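## Task

A yellow sponge is lying on the floor beneath a desk. Place it on that same desk's top surface, directly on the desk and not resting on any other object there. The robot must not tip over or finish leaning, or the task fails. The sponge must stay there without the robot holding it.

## Robot and tools

ROBOT. A Hello Robot Stretch 4 in simulation: an omni-wheel base, a lift that slides up a mast, one telescoping arm that reaches forward, a wrist with yaw, pitch and roll, and a two-finger gripper. There is only one arm. It stands about 1.6 m tall; the base rim lies within 0.23 m of the base origin. A loose object may occasionally get nudged by the scene itself.

FRAMES. Base frame: origin on the floor below the base centre, x ahead, y to the left, z up. hand_pose (link pinch, a point between the open fingertips) is reported in this frame; with all wrist joints at zero its axes line up with the base frame, but the printed position may be slightly wrong. The odometry frame is the base frame as it was when the scene began.

TOOLS.
execute_actions: argument "actions" is a list holding one action or none (none just reports state and pictures). Optional "cameras": a list of head_camera, head_left_camera, head_right_camera, wrist_camera or "all"; omitted, null or ["all"] gives every camera, [] gives none.
An action contains "base", "joints" or both, plus optional "pace" and "contact_limits"; alternatively it contains only {"end_of_arm": "enable_torque"}, which revives wrist or gripper motors that shut off. Motions in one action begin together and may finish at different times.
- "base": exactly one relative move, measured from where the base last reported itself. translate_m: metres straight ahead (+) or back (-), -2 to 2. strafe_m: metres sideways, left positive, -2 to 2. rotate_rad: turn in place, counter-clockwise seen from above positive, -3.2 to 3.2.
- "joints": absolute targets keyed by name (not offsets). lift_m 0 to 1.2 m; arm_m 0 to 0.55 m of extension; wrist_yaw_rad -1.134 to 4.276 (0 points ahead, positive turns left, 3.14 is stowed back, beyond 3.4 the arm may block it); wrist_pitch_rad -1.117 to 4.259 (0 level, 1.57 pointing down); wrist_roll_rad -1.117 to 4.259 (0 puts fingers level with each other, positive turns clockwise viewed from behind); gripper_m -0.038 to 0.141, the fingertip gap in metres (negative means squeezing them together). Done tolerances: lift and arm ±0.004, yaw and roll ±0.02, pitch ±0.05, gripper ±0.004. A joint target past its range is clipped and noted; any other bad value or unknown key rejects the whole call.
- "pace": "slow", "default", "fast" or "max". Base speed then tops out at 0.1/0.3/0.4/0.6 m/s and 1/2/3/4 rad/s; with the lift above 0.2 these drop, down to 0.3 m/s and 1 rad/s at lift 1.2.
- "contact_limits": only key arm_m, 0 (gentlest) to 0.75 (strongest), default 0.5.
One action runs at most 15 s. Anything you omit may keep driving toward its previous target without the status showing it. If a result reports a stop, later motion calls in that same reply are skipped. To unfold the wrist at a scene's start, send lift_m 0.4 together with wrist_yaw_rad 0.
wait: "seconds" 0 to 10; commands nothing new, returns state and pictures.
zoom_image: "camera" plus "region" [x0, y0, x1, y1] in pixels of that camera's latest full image, top-left origin, at most 504 by 504.
read_manual: optional "section" ("licences"); only licence text, no motion.
finished_scene: "scene" 1 or 2; ends that scene for good once the last command has been held, reports success and gives the next task. Finish only when the object sits on the desk by itself.

RESULT LINES. base_status and joint_status describe how each motion of the last accepted action ended: "done" (for the base, wheels turned the commanded amount even if slipping), "off_target" (stopped short, may still push), "contact_stop_at_<key>" (hit something; that part goes slack), "limit_stop_at_<name>" (built-in limit; "own_body" means self-collision, "tilt" means leaning over 6 degrees, which makes lift, arm and wheels slack and unresponsive until upright), "time_out", "torque_fault" (a wrist or gripper motor went limp; resend enable_torque). on_its_own lists what happened without being commanded; "held at" is the held target, not the actual position. joint_positions gives joint values. lidar_m: 12 distances in metres from the base origin, 30-degree sectors, first straight ahead then counter-clockwise (4th left, 7th behind, 10th right); "-" means nothing seen or closer than 0.25 m. It sees from about 0.15 m height up, so desk tops register. wrist_depth_mm: 7x7 grid of median depths, 100 to 2000 mm, "-" if invalid. base_odometry counts wheel rotation (slip included); heading in -3.142 to 3.142. If turned_by_wheels and turned_by_imu disagree by over about 0.1 rad, something was hit or wheels slipped. base_tilt in degrees, forward and right positive. motor_effort in percent, with bracketed peak; wheel positive turns the base right. Gripper readings and "done" do not prove a grasp; a firm squeeze shows as an effort change.

GRIPPING. Command a gap smaller than the object; going lower squeezes harder and pulls it toward the wrist. Fingertips pressed onto a surface may stick; raise the lift.

AVOID. Dropping or slamming objects, hard hits and strong pushes. Driving or turning with over 1 kg held while arm_m exceeds 0.2, especially fast. Steady shoves with a raised gripper or high contact limit (tipping risk). Tilted-up, rolled wrist poses that trigger self-collision stops. Driving onto low objects. Shorter robot motion time is better.

Each tool is called after ">>>" as name([rows], argument=value, ...), one row to a line, values as JSON.

## Session

>>> execute_actions(actions=[])

Scene clock: 0.00 s.
base_odometry: x=+0.000 y=+0.000 heading=+0.000 (m, m, rad; odometry frame)
turned_by_wheels: +0.000 (rad since the last result)
turned_by_imu: +0.000 (rad since the last result)
base_tilt: forward=+0.4 right=+0.2 (deg)
lidar_m: 1.88 2.29 0.86 0.69 0.68 0.77 1.14 1.12 1.27 1.03 1.02 1.17
base_status: not commanded
joint_positions: lift_m=+0.250 arm_m=+0.003 wrist_yaw_rad=+3.220 wrist_pitch_rad=-0.008 wrist_roll_rad=+0.011 gripper_m=+0.057
joint_status: not commanded
motor_effort: lift_m=+18 arm_m=+0 wrist_yaw_rad=+0 wrist_pitch_rad=-7 wrist_roll_rad=-1 gripper_m=-2 wheel_0=+0 wheel_1=+1 wheel_2=+0 (%)
hand_pose: x=-0.1210 y=+0.0646 z=+0.4306 quat_wxyz=(-0.039, +0.004, +0.006, +0.999) (m; base frame)
wrist_depth_mm: - 141 140 1618 1430 904 707 / - - 137 1661 1397 946 707 / - 103 137 1618 1397 931 723 / - 116 139 1661 1499 946 723 / 188 1397 1464 1661 1366 960 732 / 196 1366 202 1499 198 904 732 / 198 1025 1025 135 1042 866 750
pictures: head_camera, head_left_camera, head_right_camera, wrist_camera
Images, in order (width x height): head_camera 420x560, head_left_camera 420x672, head_right_camera 420x672, wrist_camera 616x392.

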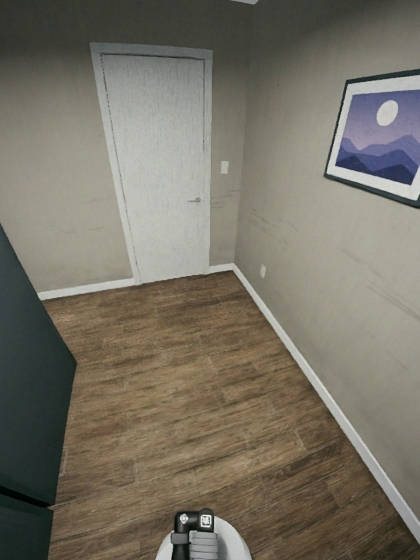

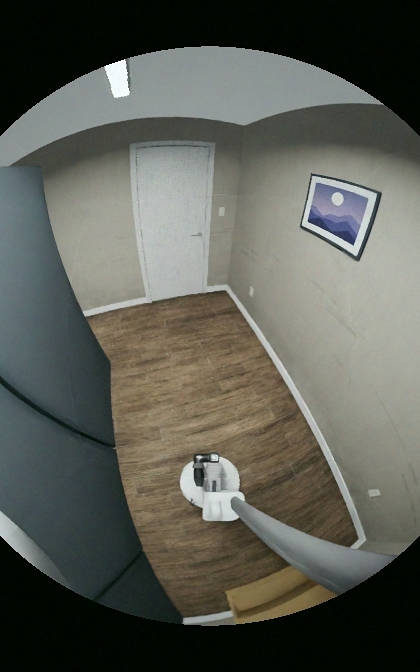

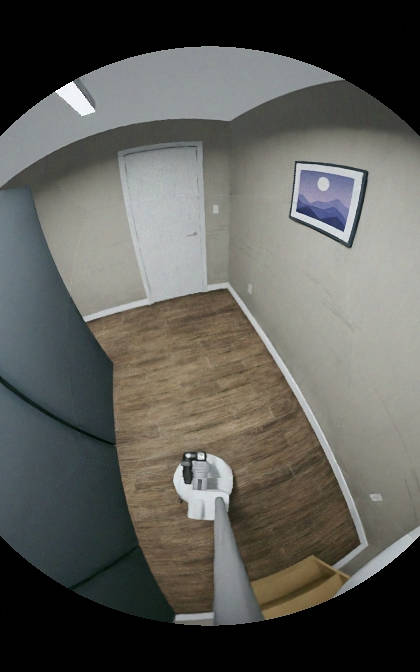

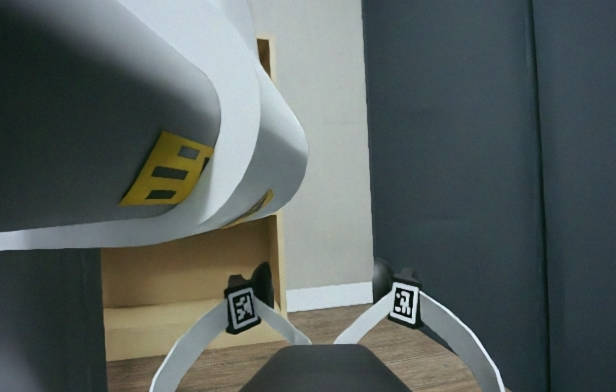

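>>> execute_actions([
  {"base":{"rotate_rad":0.3},"pace":"fast"},
], cameras=[])

>>> execute_actions([
  {"base":{"translate_m":1.8},"pace":"max"},
], cameras=[])

>>> execute_actions([
  {"base":{"rotate_rad":1.57},"pace":"fast"},
], cameras=["head_camera","head_left_camera"])

Scene clock: 1.13 s.
base_odometry: x=+0.000 y=+0.000 heading=+0.300 (m, m, rad; odometry frame)
turned_by_wheels: +0.300 (rad since the last result)
turned_by_imu: +0.300 (rad since the last result)
base_tilt: forward=+0.4 right=+0.3 (deg)
lidar_m: 2.30 1.05 0.72 0.69 0.71 0.97 1.12 1.17 1.11 1.04 1.07 1.38
base_status: done
joint_positions: lift_m=+0.250 arm_m=+0.003 wrist_yaw_rad=+3.220 wrist_pitch_rad=-0.008 wrist_roll_rad=+0.011 gripper_m=+0.057
joint_status: not commanded
motor_effort: lift_m=+18(18) arm_m=+0(0) wrist_yaw_rad=+0(1) wrist_pitch_rad=-7(7) wrist_roll_rad=-1(1) gripper_m=-3(3) wheel_0=-1(7) wheel_1=-1(9) wheel_2=+0(10) (%)
hand_pose: x=-0.1210 y=+0.0646 z=+0.4306 quat_wxyz=(-0.039, +0.004, +0.006, +0.999) (m; base frame)
wrist_depth_mm: - 141 139 1576 1537 1464 960 / - - 137 1464 1576 1499 931 / - 104 138 1499 1537 1464 976 / - 116 139 1537 1576 1537 976 / 188 1308 1576 1499 1537 1537 976 / 196 1430 202 1281 197 1366 976 / 196 1060 1025 135 1042 960 976
pictures: none
No camera images: the call's "cameras" was empty. Leave "cameras" out to get every camera's image.

Scene clock: 5.70 s.
base_odometry: x=+1.719 y=+0.532 heading=+0.300 (m, m, rad; odometry frame)
turned_by_wheels: +0.000 (rad since the last result)
turned_by_imu: +0.004 (rad since the last result)
base_tilt: forward=+0.5 right=+0.3 (deg)
lidar_m: 0.49 0.52 0.72 1.81 0.89 1.06 2.64 1.42 1.03 0.96 0.70 0.53
base_status: done
joint_positions: lift_m=+0.250 arm_m=+0.003 wrist_yaw_rad=+3.220 wrist_pitch_rad=-0.008 wrist_roll_rad=+0.011 gripper_m=+0.057
joint_status: not commanded
motor_effort: lift_m=+18(18) arm_m=+0(0) wrist_yaw_rad=+1(1) wrist_pitch_rad=-7(7) wrist_roll_rad=+0(1) gripper_m=-2(4) wheel_0=+2(9) wheel_1=+3(12) wheel_2=+1(15) (%)
hand_pose: x=-0.1210 y=+0.0646 z=+0.4306 quat_wxyz=(-0.039, +0.004, +0.006, +0.999) (m; base frame)
wrist_depth_mm: - 141 139 - - 1618 1025 / - - 137 - - 1661 1060 / - 104 137 - - 1661 1060 / - 116 139 - - 1708 1078 / 188 1708 - - - 1708 1078 / 196 1708 202 1618 198 1499 1098 / 196 1042 1042 135 1042 960 991
pictures: none
No camera images: the call's "cameras" was empty. Leave "cameras" out to get every camera's image.

Scene clock: 7.43 s.
base_odometry: x=+1.720 y=+0.532 heading=+1.870 (m, m, rad; odometry frame)
turned_by_wheels: +1.570 (rad since the last result)
turned_by_imu: +1.570 (rad since the last result)
base_tilt: forward=+0.5 right=+0.3 (deg)
lidar_m: 1.75 0.87 1.04 2.50 1.45 1.04 0.97 0.69 0.51 0.49 0.50 0.71
base_status: done
joint_positions: lift_m=+0.250 arm_m=+0.003 wrist_yaw_rad=+3.220 wrist_pitch_rad=-0.008 wrist_roll_rad=+0.011 gripper_m=+0.057
joint_status: not commanded
motor_effort: lift_m=+18(18) arm_m=+0(0) wrist_yaw_rad=+0(0) wrist_pitch_rad=-7(7) wrist_roll_rad=+0(1) gripper_m=-4(2) wheel_0=-2(11) wheel_1=-2(7) wheel_2=-2(10) (%)
hand_pose: x=-0.1210 y=+0.0646 z=+0.4306 quat_wxyz=(-0.039, +0.004, +0.006, +0.999) (m; base frame)
wrist_depth_mm: - 141 140 1138 1098 1078 1042 / - - 137 1118 1078 1078 1060 / - 104 137 1098 1098 1060 1060 / - 116 139 1098 1098 1078 1060 / 188 960 1118 1098 1078 1078 1060 / 196 1060 202 1098 198 1078 1042 / 197 991 1042 135 1060 960 1008
pictures: head_camera, head_left_camera
Images, in order (width x height): head_camera 420x560, head_left_camera 420x672.

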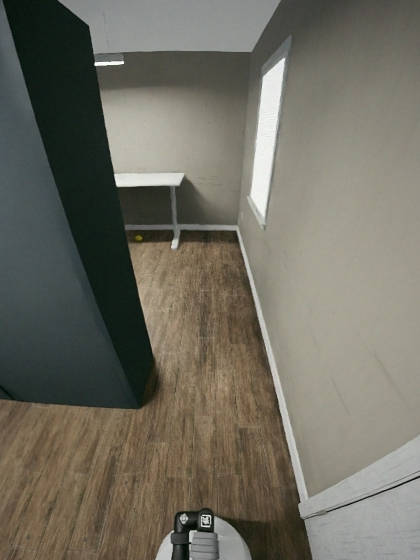

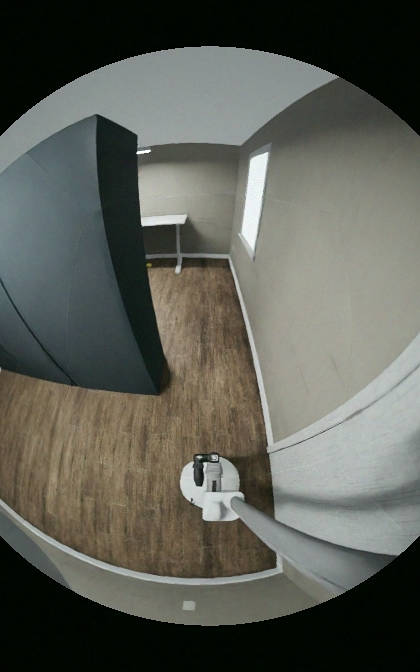

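>>> execute_actions([
  {"base":{"translate_m":2.0},"pace":"max"},
], cameras=["head_camera","head_left_camera"])

Scene clock: 12.43 s.
base_odometry: x=+1.130 y=+2.443 heading=+1.870 (m, m, rad; odometry frame)
turned_by_wheels: +0.000 (rad since the last result)
turned_by_imu: +0.004 (rad since the last result)
base_tilt: forward=+0.5 right=+0.3 (deg)
lidar_m: 1.47 1.10 1.36 2.52 1.16 0.96 1.96 0.65 0.45 0.39 0.39 0.54
base_status: done
joint_positions: lift_m=+0.250 arm_m=+0.003 wrist_yaw_rad=+3.220 wrist_pitch_rad=-0.008 wrist_roll_rad=+0.011 gripper_m=+0.057
joint_status: not commanded
motor_effort: lift_m=+18(17) arm_m=+0(0) wrist_yaw_rad=+1(1) wrist_pitch_rad=-7(7) wrist_roll_rad=-1(1) gripper_m=-2(5) wheel_0=+0(11) wheel_1=+1(11) wheel_2=+2(15) (%)
hand_pose: x=-0.1210 y=+0.0646 z=+0.4306 quat_wxyz=(-0.039, +0.004, +0.006, +0.999) (m; base frame)
wrist_depth_mm: - 141 139 - - 1025 1098 / - - 137 - - 1060 1336 / - 104 137 - - 1098 1308 / - 116 139 - - 1098 1281 / 188 831 1618 - - 1138 1308 / 196 917 203 1618 197 1042 1182 / 197 842 1042 135 1042 904 854
pictures: head_camera, head_left_camera
Images, in order (width x height): head_camera 420x560, head_left_camera 420x672.

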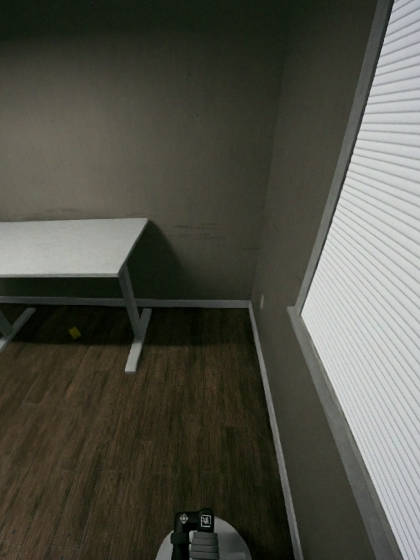

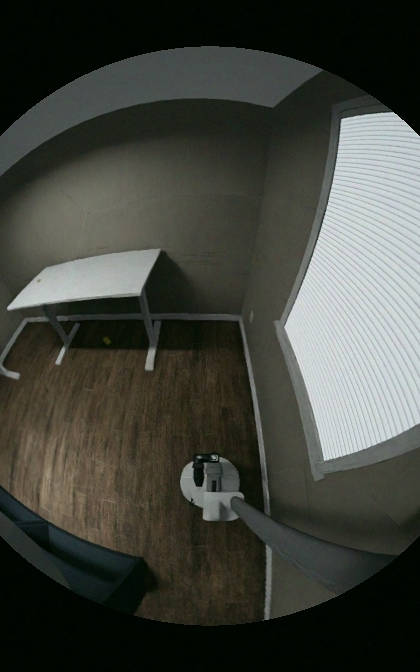

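>>> execute_actions([
  {"base":{"strafe_m":1.33},"joints":{"lift_m":0.4,"wrist_yaw_rad":0,"wrist_pitch_rad":0.6,"gripper_m":0.14},"pace":"max"},
])

Scene clock: 16.17 s.
base_odometry: x=-0.141 y=+2.051 heading=+1.870 (m, m, rad; odometry frame)
turned_by_wheels: +0.000 (rad since the last result)
turned_by_imu: -0.001 (rad since the last result)
base_tilt: forward=+0.3 right=+0.3 (deg)
lidar_m: 0.90 0.92 1.28 1.19 1.22 0.88 0.83 0.87 1.15 1.71 1.77 0.98
base_status: done
joint_positions: lift_m=+0.400 arm_m=+0.003 wrist_yaw_rad=+0.000 wrist_pitch_rad=+0.602 wrist_roll_rad=+0.011 gripper_m=+0.140
joint_status: all done
motor_effort: lift_m=+19(21) arm_m=+0(0) wrist_yaw_rad=+0(5) wrist_pitch_rad=-6(5) wrist_roll_rad=-1(1) gripper_m=+0(4) wheel_0=+2(11) wheel_1=+0(19) wheel_2=+0(0) (%)
hand_pose: x=+0.4113 y=-0.0874 z=+0.4147 quat_wxyz=(+0.955, +0.005, +0.296, -0.002) (m; base frame)
wrist_depth_mm: 1308 1336 1397 1397 1366 1397 1430 / 1430 1499 1464 1499 1576 1499 1576 / 1464 1308 1397 1336 1308 1160 1229 / 1118 1078 1060 1042 991 976 946 / 891 891 866 842 831 820 798 / 750 715 683 723 691 207 676 / 647 640 634 132 609 591 597
pictures: head_camera, head_left_camera, head_right_camera, wrist_camera
camera_calibration (this result's frames):
wrist_camera: T_world_to_cam=[[0.00830236, -0.998337, -0.0570489, -0.0581039], [-0.565097, 0.0423834, -0.823935, 0.637292], [0.824983, 0.0390788, -0.563806, 0.127628], [0, 0, 0, 1]] pos_world=[0.255323, -0.0900054, 0.59373]
Images, in order (width x height): head_camera 420x560, head_left_camera 420x672, head_right_camera 420x672, wrist_camera 616x392.

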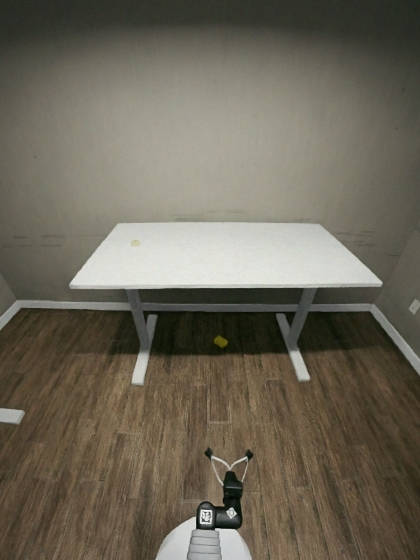

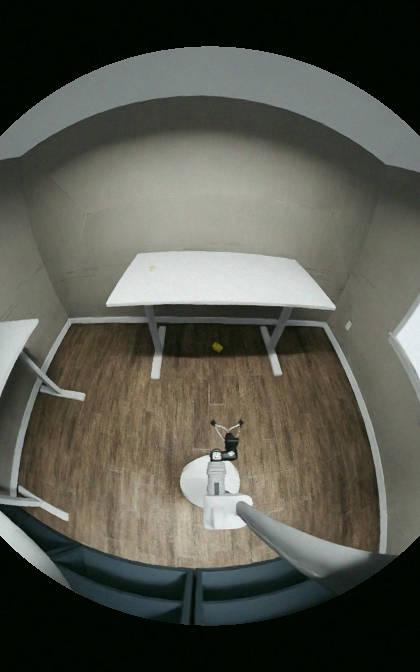

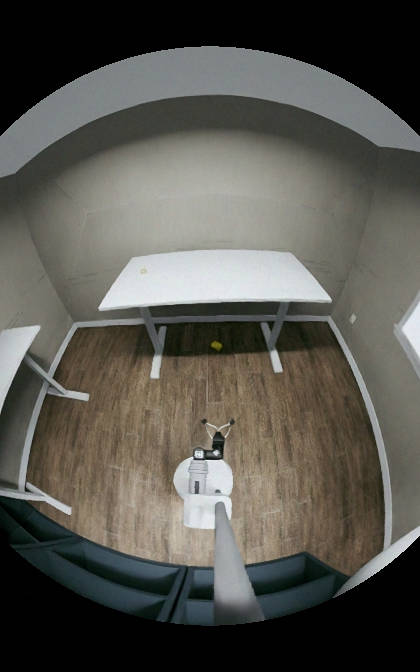

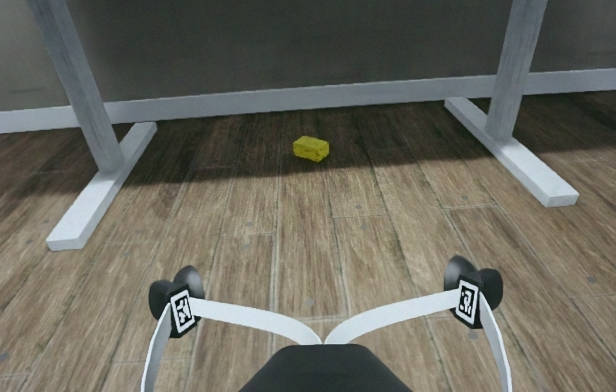

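>>> execute_actions([
  {"base":{"translate_m":0.75},"joints":{"lift_m":0.3,"arm_m":0.37,"wrist_pitch_rad":1.57},"pace":"fast"},
], cameras=["head_left_camera","wrist_camera"])

Scene clock: 19.47 s.
base_odometry: x=-0.363 y=+2.768 heading=+1.871 (m, m, rad; odometry frame)
turned_by_wheels: +0.000 (rad since the last result)
turned_by_imu: +0.002 (rad since the last result)
base_tilt: forward=+0.4 right=+0.2 (deg)
lidar_m: 0.25 0.25 0.25 0.52 1.28 1.69 1.57 1.63 1.78 1.68 0.27 0.25
base_status: done
joint_positions: lift_m=+0.300 arm_m=+0.369 wrist_yaw_rad=+0.000 wrist_pitch_rad=+1.570 wrist_roll_rad=+0.011 gripper_m=+0.140
joint_status: all done
motor_effort: lift_m=+16(18) arm_m=+8(9) wrist_yaw_rad=+0(2) wrist_pitch_rad=+0(3) wrist_roll_rad=+0(1) gripper_m=+2(0) wheel_0=+2(9) wheel_1=+3(5) wheel_2=+0(13) (%)
hand_pose: x=+0.5397 y=-0.0874 z=+0.1899 quat_wxyz=(+0.707, +0.004, +0.707, -0.004) (m; base frame)
wrist_depth_mm: 430 418 415 418 410 410 404 / 427 424 415 415 413 407 404 / 433 424 421 415 413 410 407 / 427 424 424 373 413 410 407 / 427 427 421 418 413 413 410 / 430 424 418 418 415 211 407 / 430 424 424 133 418 407 410
pictures: head_left_camera, wrist_camera
camera_calibration (this result's frames):
wrist_camera: T_world_to_cam=[[-0.0421567, -0.99835, -0.0389785, -0.0482569], [-0.999105, 0.0422584, -0.00178893, 0.602748], [0.00343315, 0.0388682, -0.999238, 0.42096], [0, 0, 0, 1]] pos_world=[0.598729, -0.0900104, 0.419837]
Images, in order (width x height): head_left_camera 420x672, wrist_camera 616x392.

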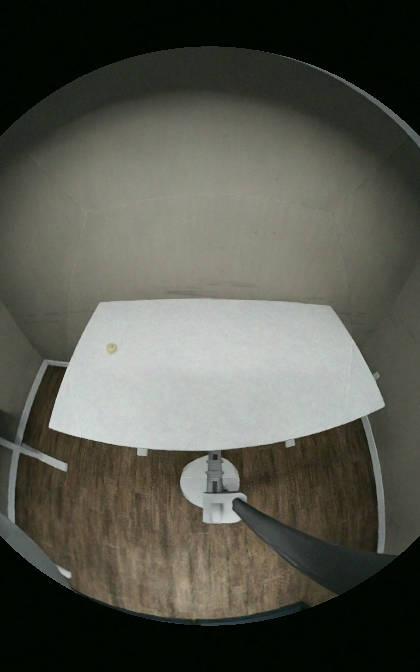

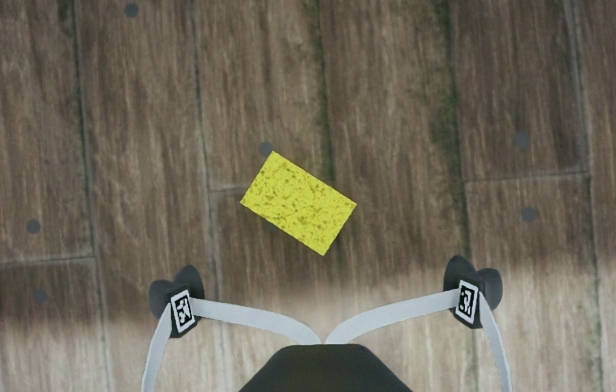

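>>> execute_actions([
  {"base":{"strafe_m":0.021},"joints":{"lift_m":0.19,"arm_m":0.425,"wrist_roll_rad":-0.96},"pace":"fast"},
], cameras=["wrist_camera"])

Scene clock: 20.80 s.
base_odometry: x=-0.383 y=+2.761 heading=+1.871 (m, m, rad; odometry frame)
turned_by_wheels: +0.000 (rad since the last result)
turned_by_imu: +0.000 (rad since the last result)
base_tilt: forward=+0.5 right=+0.4 (deg)
lidar_m: 0.25 0.25 0.25 0.52 1.27 1.64 1.56 1.63 1.83 0.89 0.26 0.25
base_status: done
joint_positions: lift_m=+0.190 arm_m=+0.423 wrist_yaw_rad=+0.000 wrist_pitch_rad=+1.570 wrist_roll_rad=-0.960 gripper_m=+0.140
joint_status: all done
motor_effort: lift_m=+15(16) arm_m=+8(10) wrist_yaw_rad=+0(0) wrist_pitch_rad=+1(1) wrist_roll_rad=-2(5) gripper_m=+1(1) wheel_0=-1(12) wheel_1=+1(8) wheel_2=+0(1) (%)
hand_pose: x=+0.5947 y=-0.0874 z=+0.0799 quat_wxyz=(+0.628, -0.327, +0.627, +0.326) (m; base frame)
wrist_depth_mm: 315 312 309 306 301 298 294 / 317 314 310 306 303 297 296 / 319 314 309 304 303 298 296 / 317 315 312 306 303 298 296 / 319 315 307 260 303 300 297 / 320 314 309 260 301 212 297 / 319 314 310 133 303 300 296
pictures: wrist_camera
camera_calibration (this result's frames):
wrist_camera: T_world_to_cam=[[0.800345, -0.598324, -0.0381493, -0.516357], [-0.598805, -0.800894, -0.00146939, 0.345684], [-0.0296744, 0.02402, -0.999271, 0.329273], [0, 0, 0, 1]] pos_world=[0.630032, -0.0400023, 0.309843]
Images, in order (width x height): wrist_camera 616x392.

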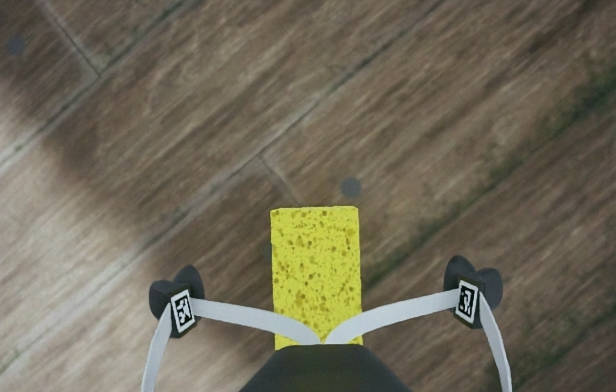

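>>> execute_actions([
  {"joints":{"lift_m":0.145,"gripper_m":0.09}},
], cameras=[])

>>> execute_actions([
  {"joints":{"gripper_m":0.02}},
], cameras=["wrist_camera"])

>>> execute_actions([
  {"joints":{"lift_m":0.2}},
], cameras=["wrist_camera"])

Scene clock: 22.43 s.
base_odometry: x=-0.383 y=+2.761 heading=+1.871 (m, m, rad; odometry frame)
turned_by_wheels: +0.000 (rad since the last result)
turned_by_imu: +0.000 (rad since the last result)
base_tilt: forward=+0.5 right=+0.3 (deg)
lidar_m: 0.25 0.25 0.25 0.54 1.26 1.67 1.59 1.64 1.80 0.89 0.25 0.25
base_status: not commanded
joint_positions: lift_m=+0.145 arm_m=+0.423 wrist_yaw_rad=+0.000 wrist_pitch_rad=+1.570 wrist_roll_rad=-0.960 gripper_m=+0.090
joint_status: all done
motor_effort: lift_m=+15(14) arm_m=+8(8) wrist_yaw_rad=+0(0) wrist_pitch_rad=+1(1) wrist_roll_rad=-2(2) gripper_m=-1(1) wheel_0=-1(1) wheel_1=+0(1) wheel_2=+0(0) (%)
hand_pose: x=+0.5947 y=-0.0874 z=+0.0349 quat_wxyz=(+0.628, -0.327, +0.627, +0.326) (m; base frame)
wrist_depth_mm: 268 265 264 259 258 255 250 / 270 266 264 260 256 253 251 / 271 266 263 260 257 255 252 / 271 267 264 260 258 256 252 / 272 267 264 216 257 255 252 / 271 267 204 216 214 254 252 / 271 267 264 135 257 253 252
pictures: none
No camera images: the call's "cameras" was empty. Leave "cameras" out to get every camera's image.

Scene clock: 23.93 s.
base_odometry: x=-0.383 y=+2.761 heading=+1.871 (m, m, rad; odometry frame)
turned_by_wheels: +0.000 (rad since the last result)
turned_by_imu: +0.000 (rad since the last result)
base_tilt: forward=+0.4 right=+0.2 (deg)
lidar_m: 0.25 0.25 0.25 0.52 1.26 1.67 1.58 1.63 1.81 0.90 0.26 0.25
base_status: not commanded
joint_positions: lift_m=+0.145 arm_m=+0.423 wrist_yaw_rad=+0.000 wrist_pitch_rad=+1.570 wrist_roll_rad=-0.960 gripper_m=+0.020
joint_status: all done
motor_effort: lift_m=+15(15) arm_m=+8(8) wrist_yaw_rad=+0(0) wrist_pitch_rad=+0(0) wrist_roll_rad=-1(1) gripper_m=-22(19) wheel_0=-1(1) wheel_1=+1(0) wheel_2=+0(0) (%)
hand_pose: x=+0.5947 y=-0.0874 z=+0.0349 quat_wxyz=(+0.628, -0.327, +0.627, +0.326) (m; base frame)
wrist_depth_mm: 271 267 264 260 258 255 252 / 270 266 263 259 257 254 252 / 271 266 263 259 257 254 252 / 270 267 265 259 257 254 253 / 271 266 264 202 256 253 254 / 272 268 191 203 190 252 252 / 271 266 264 145 257 255 252
pictures: wrist_camera
camera_calibration (this result's frames):
wrist_camera: T_world_to_cam=[[0.800347, -0.598322, -0.038161, -0.518072], [-0.598802, -0.800896, -0.0014606, 0.345614], [-0.0296891, 0.0240199, -0.999271, 0.284334], [0, 0, 0, 1]] pos_world=[0.630033, -0.0400022, 0.264861]
Images, in order (width x height): wrist_camera 616x392.

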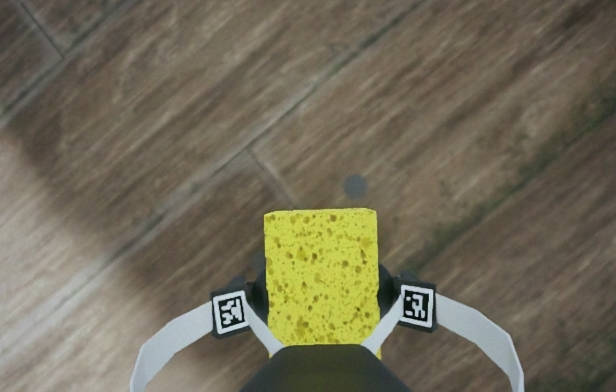

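Scene clock: 25.07 s.
base_odometry: x=-0.383 y=+2.761 heading=+1.871 (m, m, rad; odometry frame)
turned_by_wheels: +0.000 (rad since the last result)
turned_by_imu: +0.000 (rad since the last result)
base_tilt: forward=+0.4 right=+0.4 (deg)
lidar_m: 0.25 0.25 0.25 0.53 1.25 1.66 1.58 1.63 1.83 0.89 0.25 0.25
base_status: not commanded
joint_positions: lift_m=+0.200 arm_m=+0.424 wrist_yaw_rad=+0.000 wrist_pitch_rad=+1.570 wrist_roll_rad=-0.960 gripper_m=+0.020
joint_status: all done
motor_effort: lift_m=+20(21) arm_m=+8(8) wrist_yaw_rad=+0(0) wrist_pitch_rad=+0(0) wrist_roll_rad=-1(1) gripper_m=-19(16) wheel_0=-1(1) wheel_1=+1(0) wheel_2=+0(0) (%)
hand_pose: x=+0.5947 y=-0.0874 z=+0.0895 quat_wxyz=(+0.628, -0.327, +0.627, +0.326) (m; base frame)
wrist_depth_mm: 327 322 319 314 312 307 304 / 329 322 320 315 310 306 304 / 327 324 320 315 312 307 304 / 329 322 320 314 312 306 303 / 329 324 319 202 314 309 304 / 329 324 191 204 191 307 304 / 329 324 320 145 312 309 307
pictures: wrist_camera
camera_calibration (this result's frames):
wrist_camera: T_world_to_cam=[[0.800346, -0.598322, -0.0381676, -0.515988], [-0.598802, -0.800896, -0.00145567, 0.345693], [-0.0296973, 0.0240199, -0.99927, 0.338881], [0, 0, 0, 1]] pos_world=[0.630035, -0.0400021, 0.319443]
Images, in order (width x height): wrist_camera 616x392.

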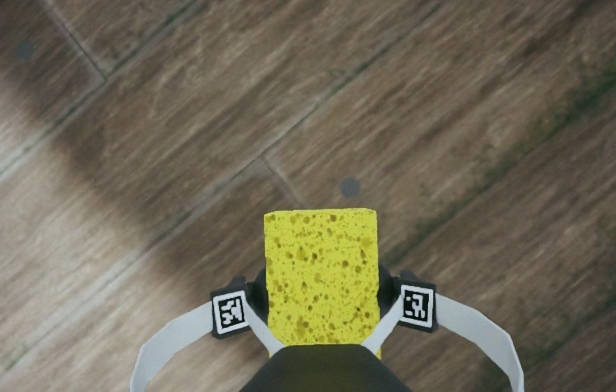

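>>> execute_actions([
  {"base":{"translate_m":-0.33},"joints":{"arm_m":0.15,"lift_m":0.3},"pace":"fast"},
], cameras=[])

>>> execute_actions([
  {"joints":{"arm_m":0.05,"lift_m":1.18},"pace":"fast"},
])

Scene clock: 27.27 s.
base_odometry: x=-0.286 y=+2.446 heading=+1.870 (m, m, rad; odometry frame)
turned_by_wheels: +0.000 (rad since the last result)
turned_by_imu: +0.000 (rad since the last result)
base_tilt: forward=+0.3 right=+0.3 (deg)
lidar_m: 0.47 0.50 0.65 1.21 1.24 1.33 1.26 1.29 1.84 1.71 0.79 0.52
base_status: done
joint_positions: lift_m=+0.300 arm_m=+0.151 wrist_yaw_rad=+0.000 wrist_pitch_rad=+1.570 wrist_roll_rad=-0.960 gripper_m=+0.020
joint_status: all done
motor_effort: lift_m=+20(22) arm_m=-8(10) wrist_yaw_rad=+2(0) wrist_pitch_rad=+0(1) wrist_roll_rad=-1(1) gripper_m=-19(20) wheel_0=-1(10) wheel_1=-3(7) wheel_2=-1(14) (%)
hand_pose: x=+0.3225 y=-0.0874 z=+0.1896 quat_wxyz=(+0.627, -0.326, +0.627, +0.326) (m; base frame)
wrist_depth_mm: 433 427 424 418 413 407 402 / 433 427 421 418 410 410 402 / 430 430 418 421 413 410 402 / 293 427 421 418 413 410 402 / 229 283 421 204 410 407 404 / 213 243 191 204 190 407 404 / 211 211 375 145 410 410 402
pictures: none
No camera images: the call's "cameras" was empty. Leave "cameras" out to get every camera's image.

Scene clock: 30.57 s.
base_odometry: x=-0.286 y=+2.446 heading=+1.870 (m, m, rad; odometry frame)
turned_by_wheels: +0.000 (rad since the last result)
turned_by_imu: +0.001 (rad since the last result)
base_tilt: forward=+0.4 right=+0.4 (deg)
lidar_m: 0.47 0.51 0.68 1.21 1.25 1.33 1.24 1.30 1.86 1.71 0.75 0.52
base_status: not commanded
joint_positions: lift_m=+1.180 arm_m=+0.051 wrist_yaw_rad=+0.000 wrist_pitch_rad=+1.570 wrist_roll_rad=-0.960 gripper_m=+0.020
joint_status: all done
motor_effort: lift_m=+19(21) arm_m=-9(8) wrist_yaw_rad=+1(0) wrist_pitch_rad=+0(1) wrist_roll_rad=-1(1) gripper_m=-18(19) wheel_0=-1(1) wheel_1=-3(3) wheel_2=-1(1) (%)
hand_pose: x=+0.2226 y=-0.0874 z=+1.0696 quat_wxyz=(+0.627, -0.327, +0.627, +0.326) (m; base frame)
wrist_depth_mm: 1366 1308 1336 1308 1308 1281 338 / 1366 1366 1336 1308 1281 1308 353 / 1366 1336 1336 1308 1281 1255 1281 / 1397 1366 1118 1118 1308 1281 1281 / 1366 1336 1098 204 1281 1281 1255 / 1366 1336 191 204 190 1308 1281 / 1366 1336 1308 145 1308 1255 1281
pictures: head_camera, head_left_camera, head_right_camera, wrist_camera
camera_calibration (this result's frames):
wrist_camera: T_world_to_cam=[[0.800247, -0.598442, -0.0383708, -0.180536], [-0.598922, -0.800806, -0.00130353, 0.124171], [-0.0299475, 0.0240242, -0.999263, 1.30721], [0, 0, 0, 1]] pos_world=[0.25799, -0.0400075, 1.29948]
Images, in order (width x height): head_camera 420x560, head_left_camera 420x672, head_right_camera 420x672, wrist_camera 616x392.

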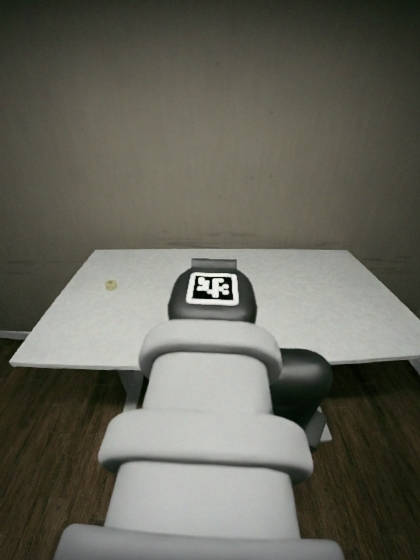

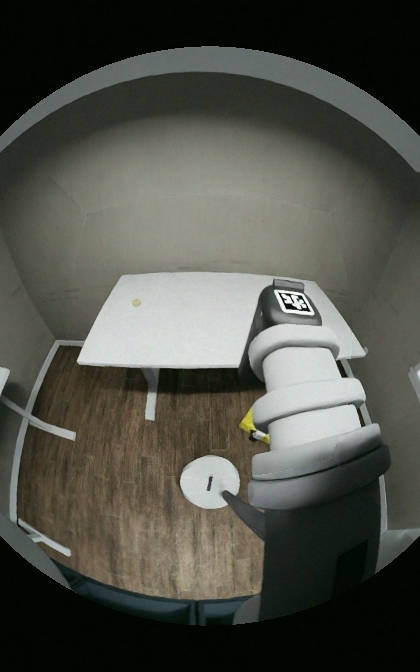

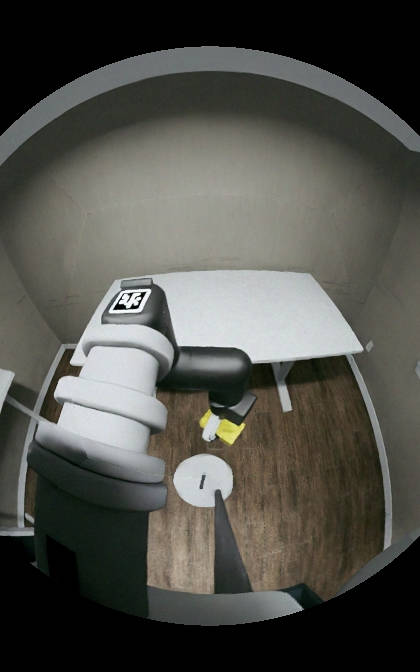

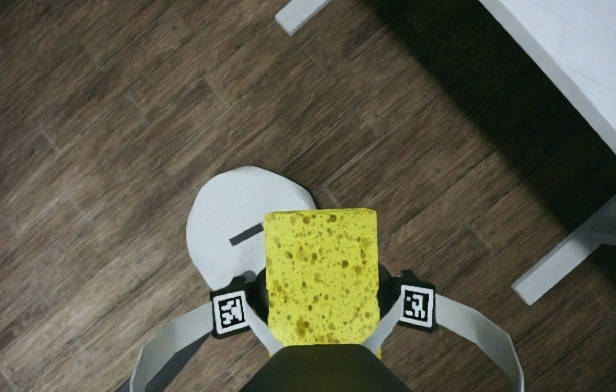

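>>> execute_actions([
  {"joints":{"arm_m":0.5},"pace":"fast"},
], cameras=["wrist_camera"])

Scene clock: 32.60 s.
base_odometry: x=-0.286 y=+2.446 heading=+1.870 (m, m, rad; odometry frame)
turned_by_wheels: +0.000 (rad since the last result)
turned_by_imu: +0.001 (rad since the last result)
base_tilt: forward=+0.4 right=+0.3 (deg)
lidar_m: 0.48 0.49 0.69 1.19 1.24 1.33 1.26 1.31 1.87 1.72 0.76 0.52
base_status: not commanded
joint_positions: lift_m=+1.180 arm_m=+0.499 wrist_yaw_rad=+0.000 wrist_pitch_rad=+1.570 wrist_roll_rad=-0.960 gripper_m=+0.020
joint_status: all done
motor_effort: lift_m=+20(19) arm_m=+8(9) wrist_yaw_rad=+0(0) wrist_pitch_rad=+0(0) wrist_roll_rad=+0(1) gripper_m=-17(19) wheel_0=-1(1) wheel_1=-4(3) wheel_2=-1(1) (%)
hand_pose: x=+0.6698 y=-0.0874 z=+1.0696 quat_wxyz=(+0.627, -0.327, +0.627, +0.326) (m; base frame)
wrist_depth_mm: 355 355 349 347 342 336 334 / 357 353 349 345 340 336 332 / 359 353 349 343 340 340 334 / 1366 353 349 343 343 338 330 / 1397 355 351 203 342 338 336 / 1366 1138 191 203 190 340 334 / 1366 1118 349 145 342 338 334
pictures: wrist_camera
camera_calibration (this result's frames):
wrist_camera: T_world_to_cam=[[0.80062, -0.59796, -0.0381026, -0.538877], [-0.59844, -0.801166, -0.00150383, 0.391852], [-0.0296273, 0.0240061, -0.999273, 1.32039], [0, 0, 0, 1]] pos_world=[0.705055, -0.0399861, 1.29949]
Images, in order (width x height): wrist_camera 616x392.

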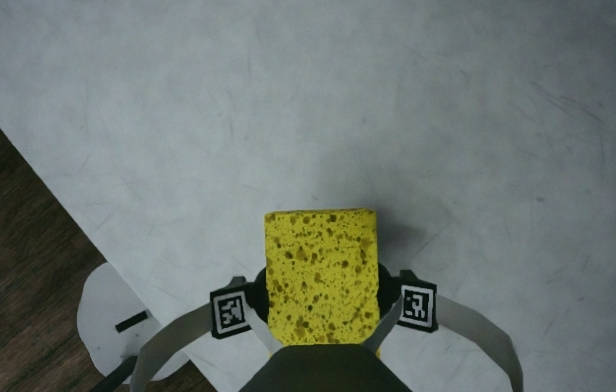

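Depth 344 → target 259.5: lower by 0.085.

>>> execute_actions([
  {"joints":{"lift_m":1.095}},
], cameras=[])

>>> execute_actions([
  {"joints":{"gripper_m":0.11}},
], cameras=[])

>>> execute_actions([
  {"joints":{"lift_m":1.18},"pace":"fast"},
], cameras=["wrist_camera","head_right_camera"])

Scene clock: 34.03 s.
base_odometry: x=-0.286 y=+2.446 heading=+1.870 (m, m, rad; odometry frame)
turned_by_wheels: +0.000 (rad since the last result)
turned_by_imu: +0.000 (rad since the last result)
base_tilt: forward=+0.4 right=+0.3 (deg)
lidar_m: 0.47 0.51 0.66 1.20 1.25 1.34 1.26 1.28 1.87 1.71 0.76 0.53
base_status: not commanded
joint_positions: lift_m=+1.095 arm_m=+0.499 wrist_yaw_rad=+0.000 wrist_pitch_rad=+1.570 wrist_roll_rad=-0.960 gripper_m=+0.020
joint_status: all done
motor_effort: lift_m=+15(19) arm_m=+8(8) wrist_yaw_rad=+0(0) wrist_pitch_rad=+0(1) wrist_roll_rad=+0(0) gripper_m=-18(19) wheel_0=-1(1) wheel_1=-4(4) wheel_2=-1(1) (%)
hand_pose: x=+0.6697 y=-0.0874 z=+0.9849 quat_wxyz=(+0.627, -0.327, +0.627, +0.326) (m; base frame)
wrist_depth_mm: 268 266 263 260 256 252 251 / 271 266 263 260 256 254 251 / 270 267 264 262 257 255 252 / 270 267 264 258 257 254 253 / 271 267 265 204 256 255 252 / 1281 267 191 204 191 254 252 / 1308 267 264 145 257 254 253
pictures: none
No camera images: the call's "cameras" was empty. Leave "cameras" out to get every camera's image.

Scene clock: 35.77 s.
base_odometry: x=-0.286 y=+2.446 heading=+1.870 (m, m, rad; odometry frame)
turned_by_wheels: +0.000 (rad since the last result)
turned_by_imu: +0.000 (rad since the last result)
base_tilt: forward=+0.5 right=+0.4 (deg)
lidar_m: 0.48 0.50 0.67 1.19 1.24 1.34 1.25 1.29 1.86 1.71 0.77 0.52
base_status: not commanded
joint_positions: lift_m=+1.095 arm_m=+0.499 wrist_yaw_rad=+0.000 wrist_pitch_rad=+1.570 wrist_roll_rad=-0.960 gripper_m=+0.110
joint_status: all done
motor_effort: lift_m=+15(15) arm_m=+8(8) wrist_yaw_rad=+0(0) wrist_pitch_rad=+0(1) wrist_roll_rad=+0(1) gripper_m=-1(19) wheel_0=-1(1) wheel_1=-4(3) wheel_2=-1(1) (%)
hand_pose: x=+0.6697 y=-0.0874 z=+0.9849 quat_wxyz=(+0.627, -0.327, +0.627, +0.326) (m; base frame)
wrist_depth_mm: 270 267 263 259 256 254 252 / 271 266 263 259 257 253 252 / 268 267 264 259 257 254 253 / 270 267 263 257 257 254 253 / 271 267 263 216 257 255 252 / 1255 268 202 215 214 254 252 / 1255 267 263 132 257 254 252
pictures: none
No camera images: the call's "cameras" was empty. Leave "cameras" out to get every camera's image.

Scene clock: 36.87 s.
base_odometry: x=-0.286 y=+2.446 heading=+1.870 (m, m, rad; odometry frame)
turned_by_wheels: +0.000 (rad since the last result)
turned_by_imu: +0.000 (rad since the last result)
base_tilt: forward=+0.5 right=+0.3 (deg)
lidar_m: 0.47 0.50 0.66 1.21 1.23 1.33 1.26 1.31 1.85 1.71 0.75 0.52
base_status: not commanded
joint_positions: lift_m=+1.180 arm_m=+0.499 wrist_yaw_rad=+0.000 wrist_pitch_rad=+1.570 wrist_roll_rad=-0.960 gripper_m=+0.110
joint_status: all done
motor_effort: lift_m=+19(22) arm_m=+8(8) wrist_yaw_rad=+0(1) wrist_pitch_rad=+1(0) wrist_roll_rad=+0(0) gripper_m=+1(1) wheel_0=-1(1) wheel_1=-3(3) wheel_2=-1(1) (%)
hand_pose: x=+0.6697 y=-0.0874 z=+1.0696 quat_wxyz=(+0.627, -0.327, +0.627, +0.326) (m; base frame)
wrist_depth_mm: 357 355 349 345 342 336 332 / 357 353 351 345 342 340 332 / 357 353 349 345 342 338 334 / 1366 353 351 345 340 338 334 / 1366 353 351 301 340 338 334 / 1366 1138 203 301 297 336 334 / 1397 1098 351 132 342 336 336
pictures: head_right_camera, wrist_camera
camera_calibration (this result's frames):
wrist_camera: T_world_to_cam=[[0.800594, -0.59799, -0.0381738, -0.538768], [-0.59847, -0.801144, -0.00145059, 0.391803], [-0.0297153, 0.0240072, -0.99927, 1.32044], [0, 0, 0, 1]] pos_world=[0.705054, -0.0399874, 1.29948]
Images, in order (width x height): head_right_camera 420x672, wrist_camera 616x392.

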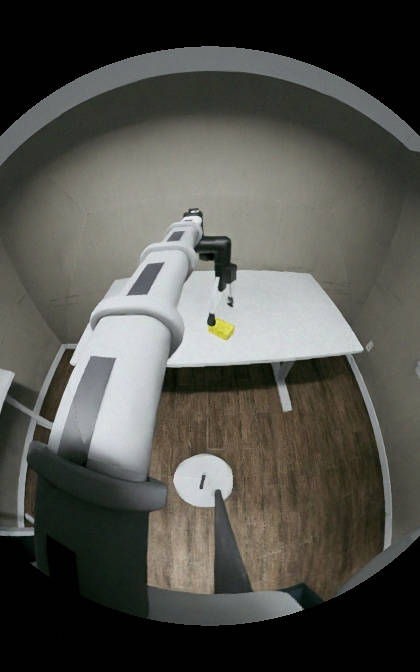

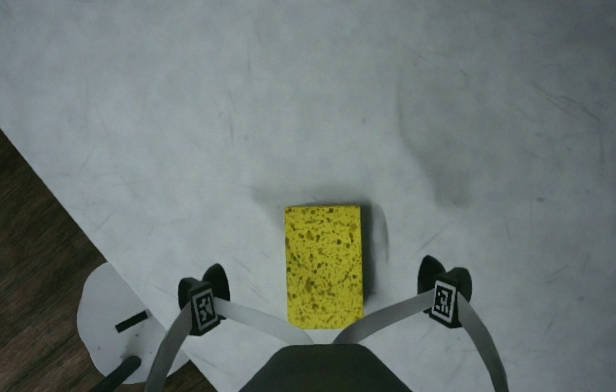

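>>> finished_scene(scene=1)

The scene is finished: the task was done.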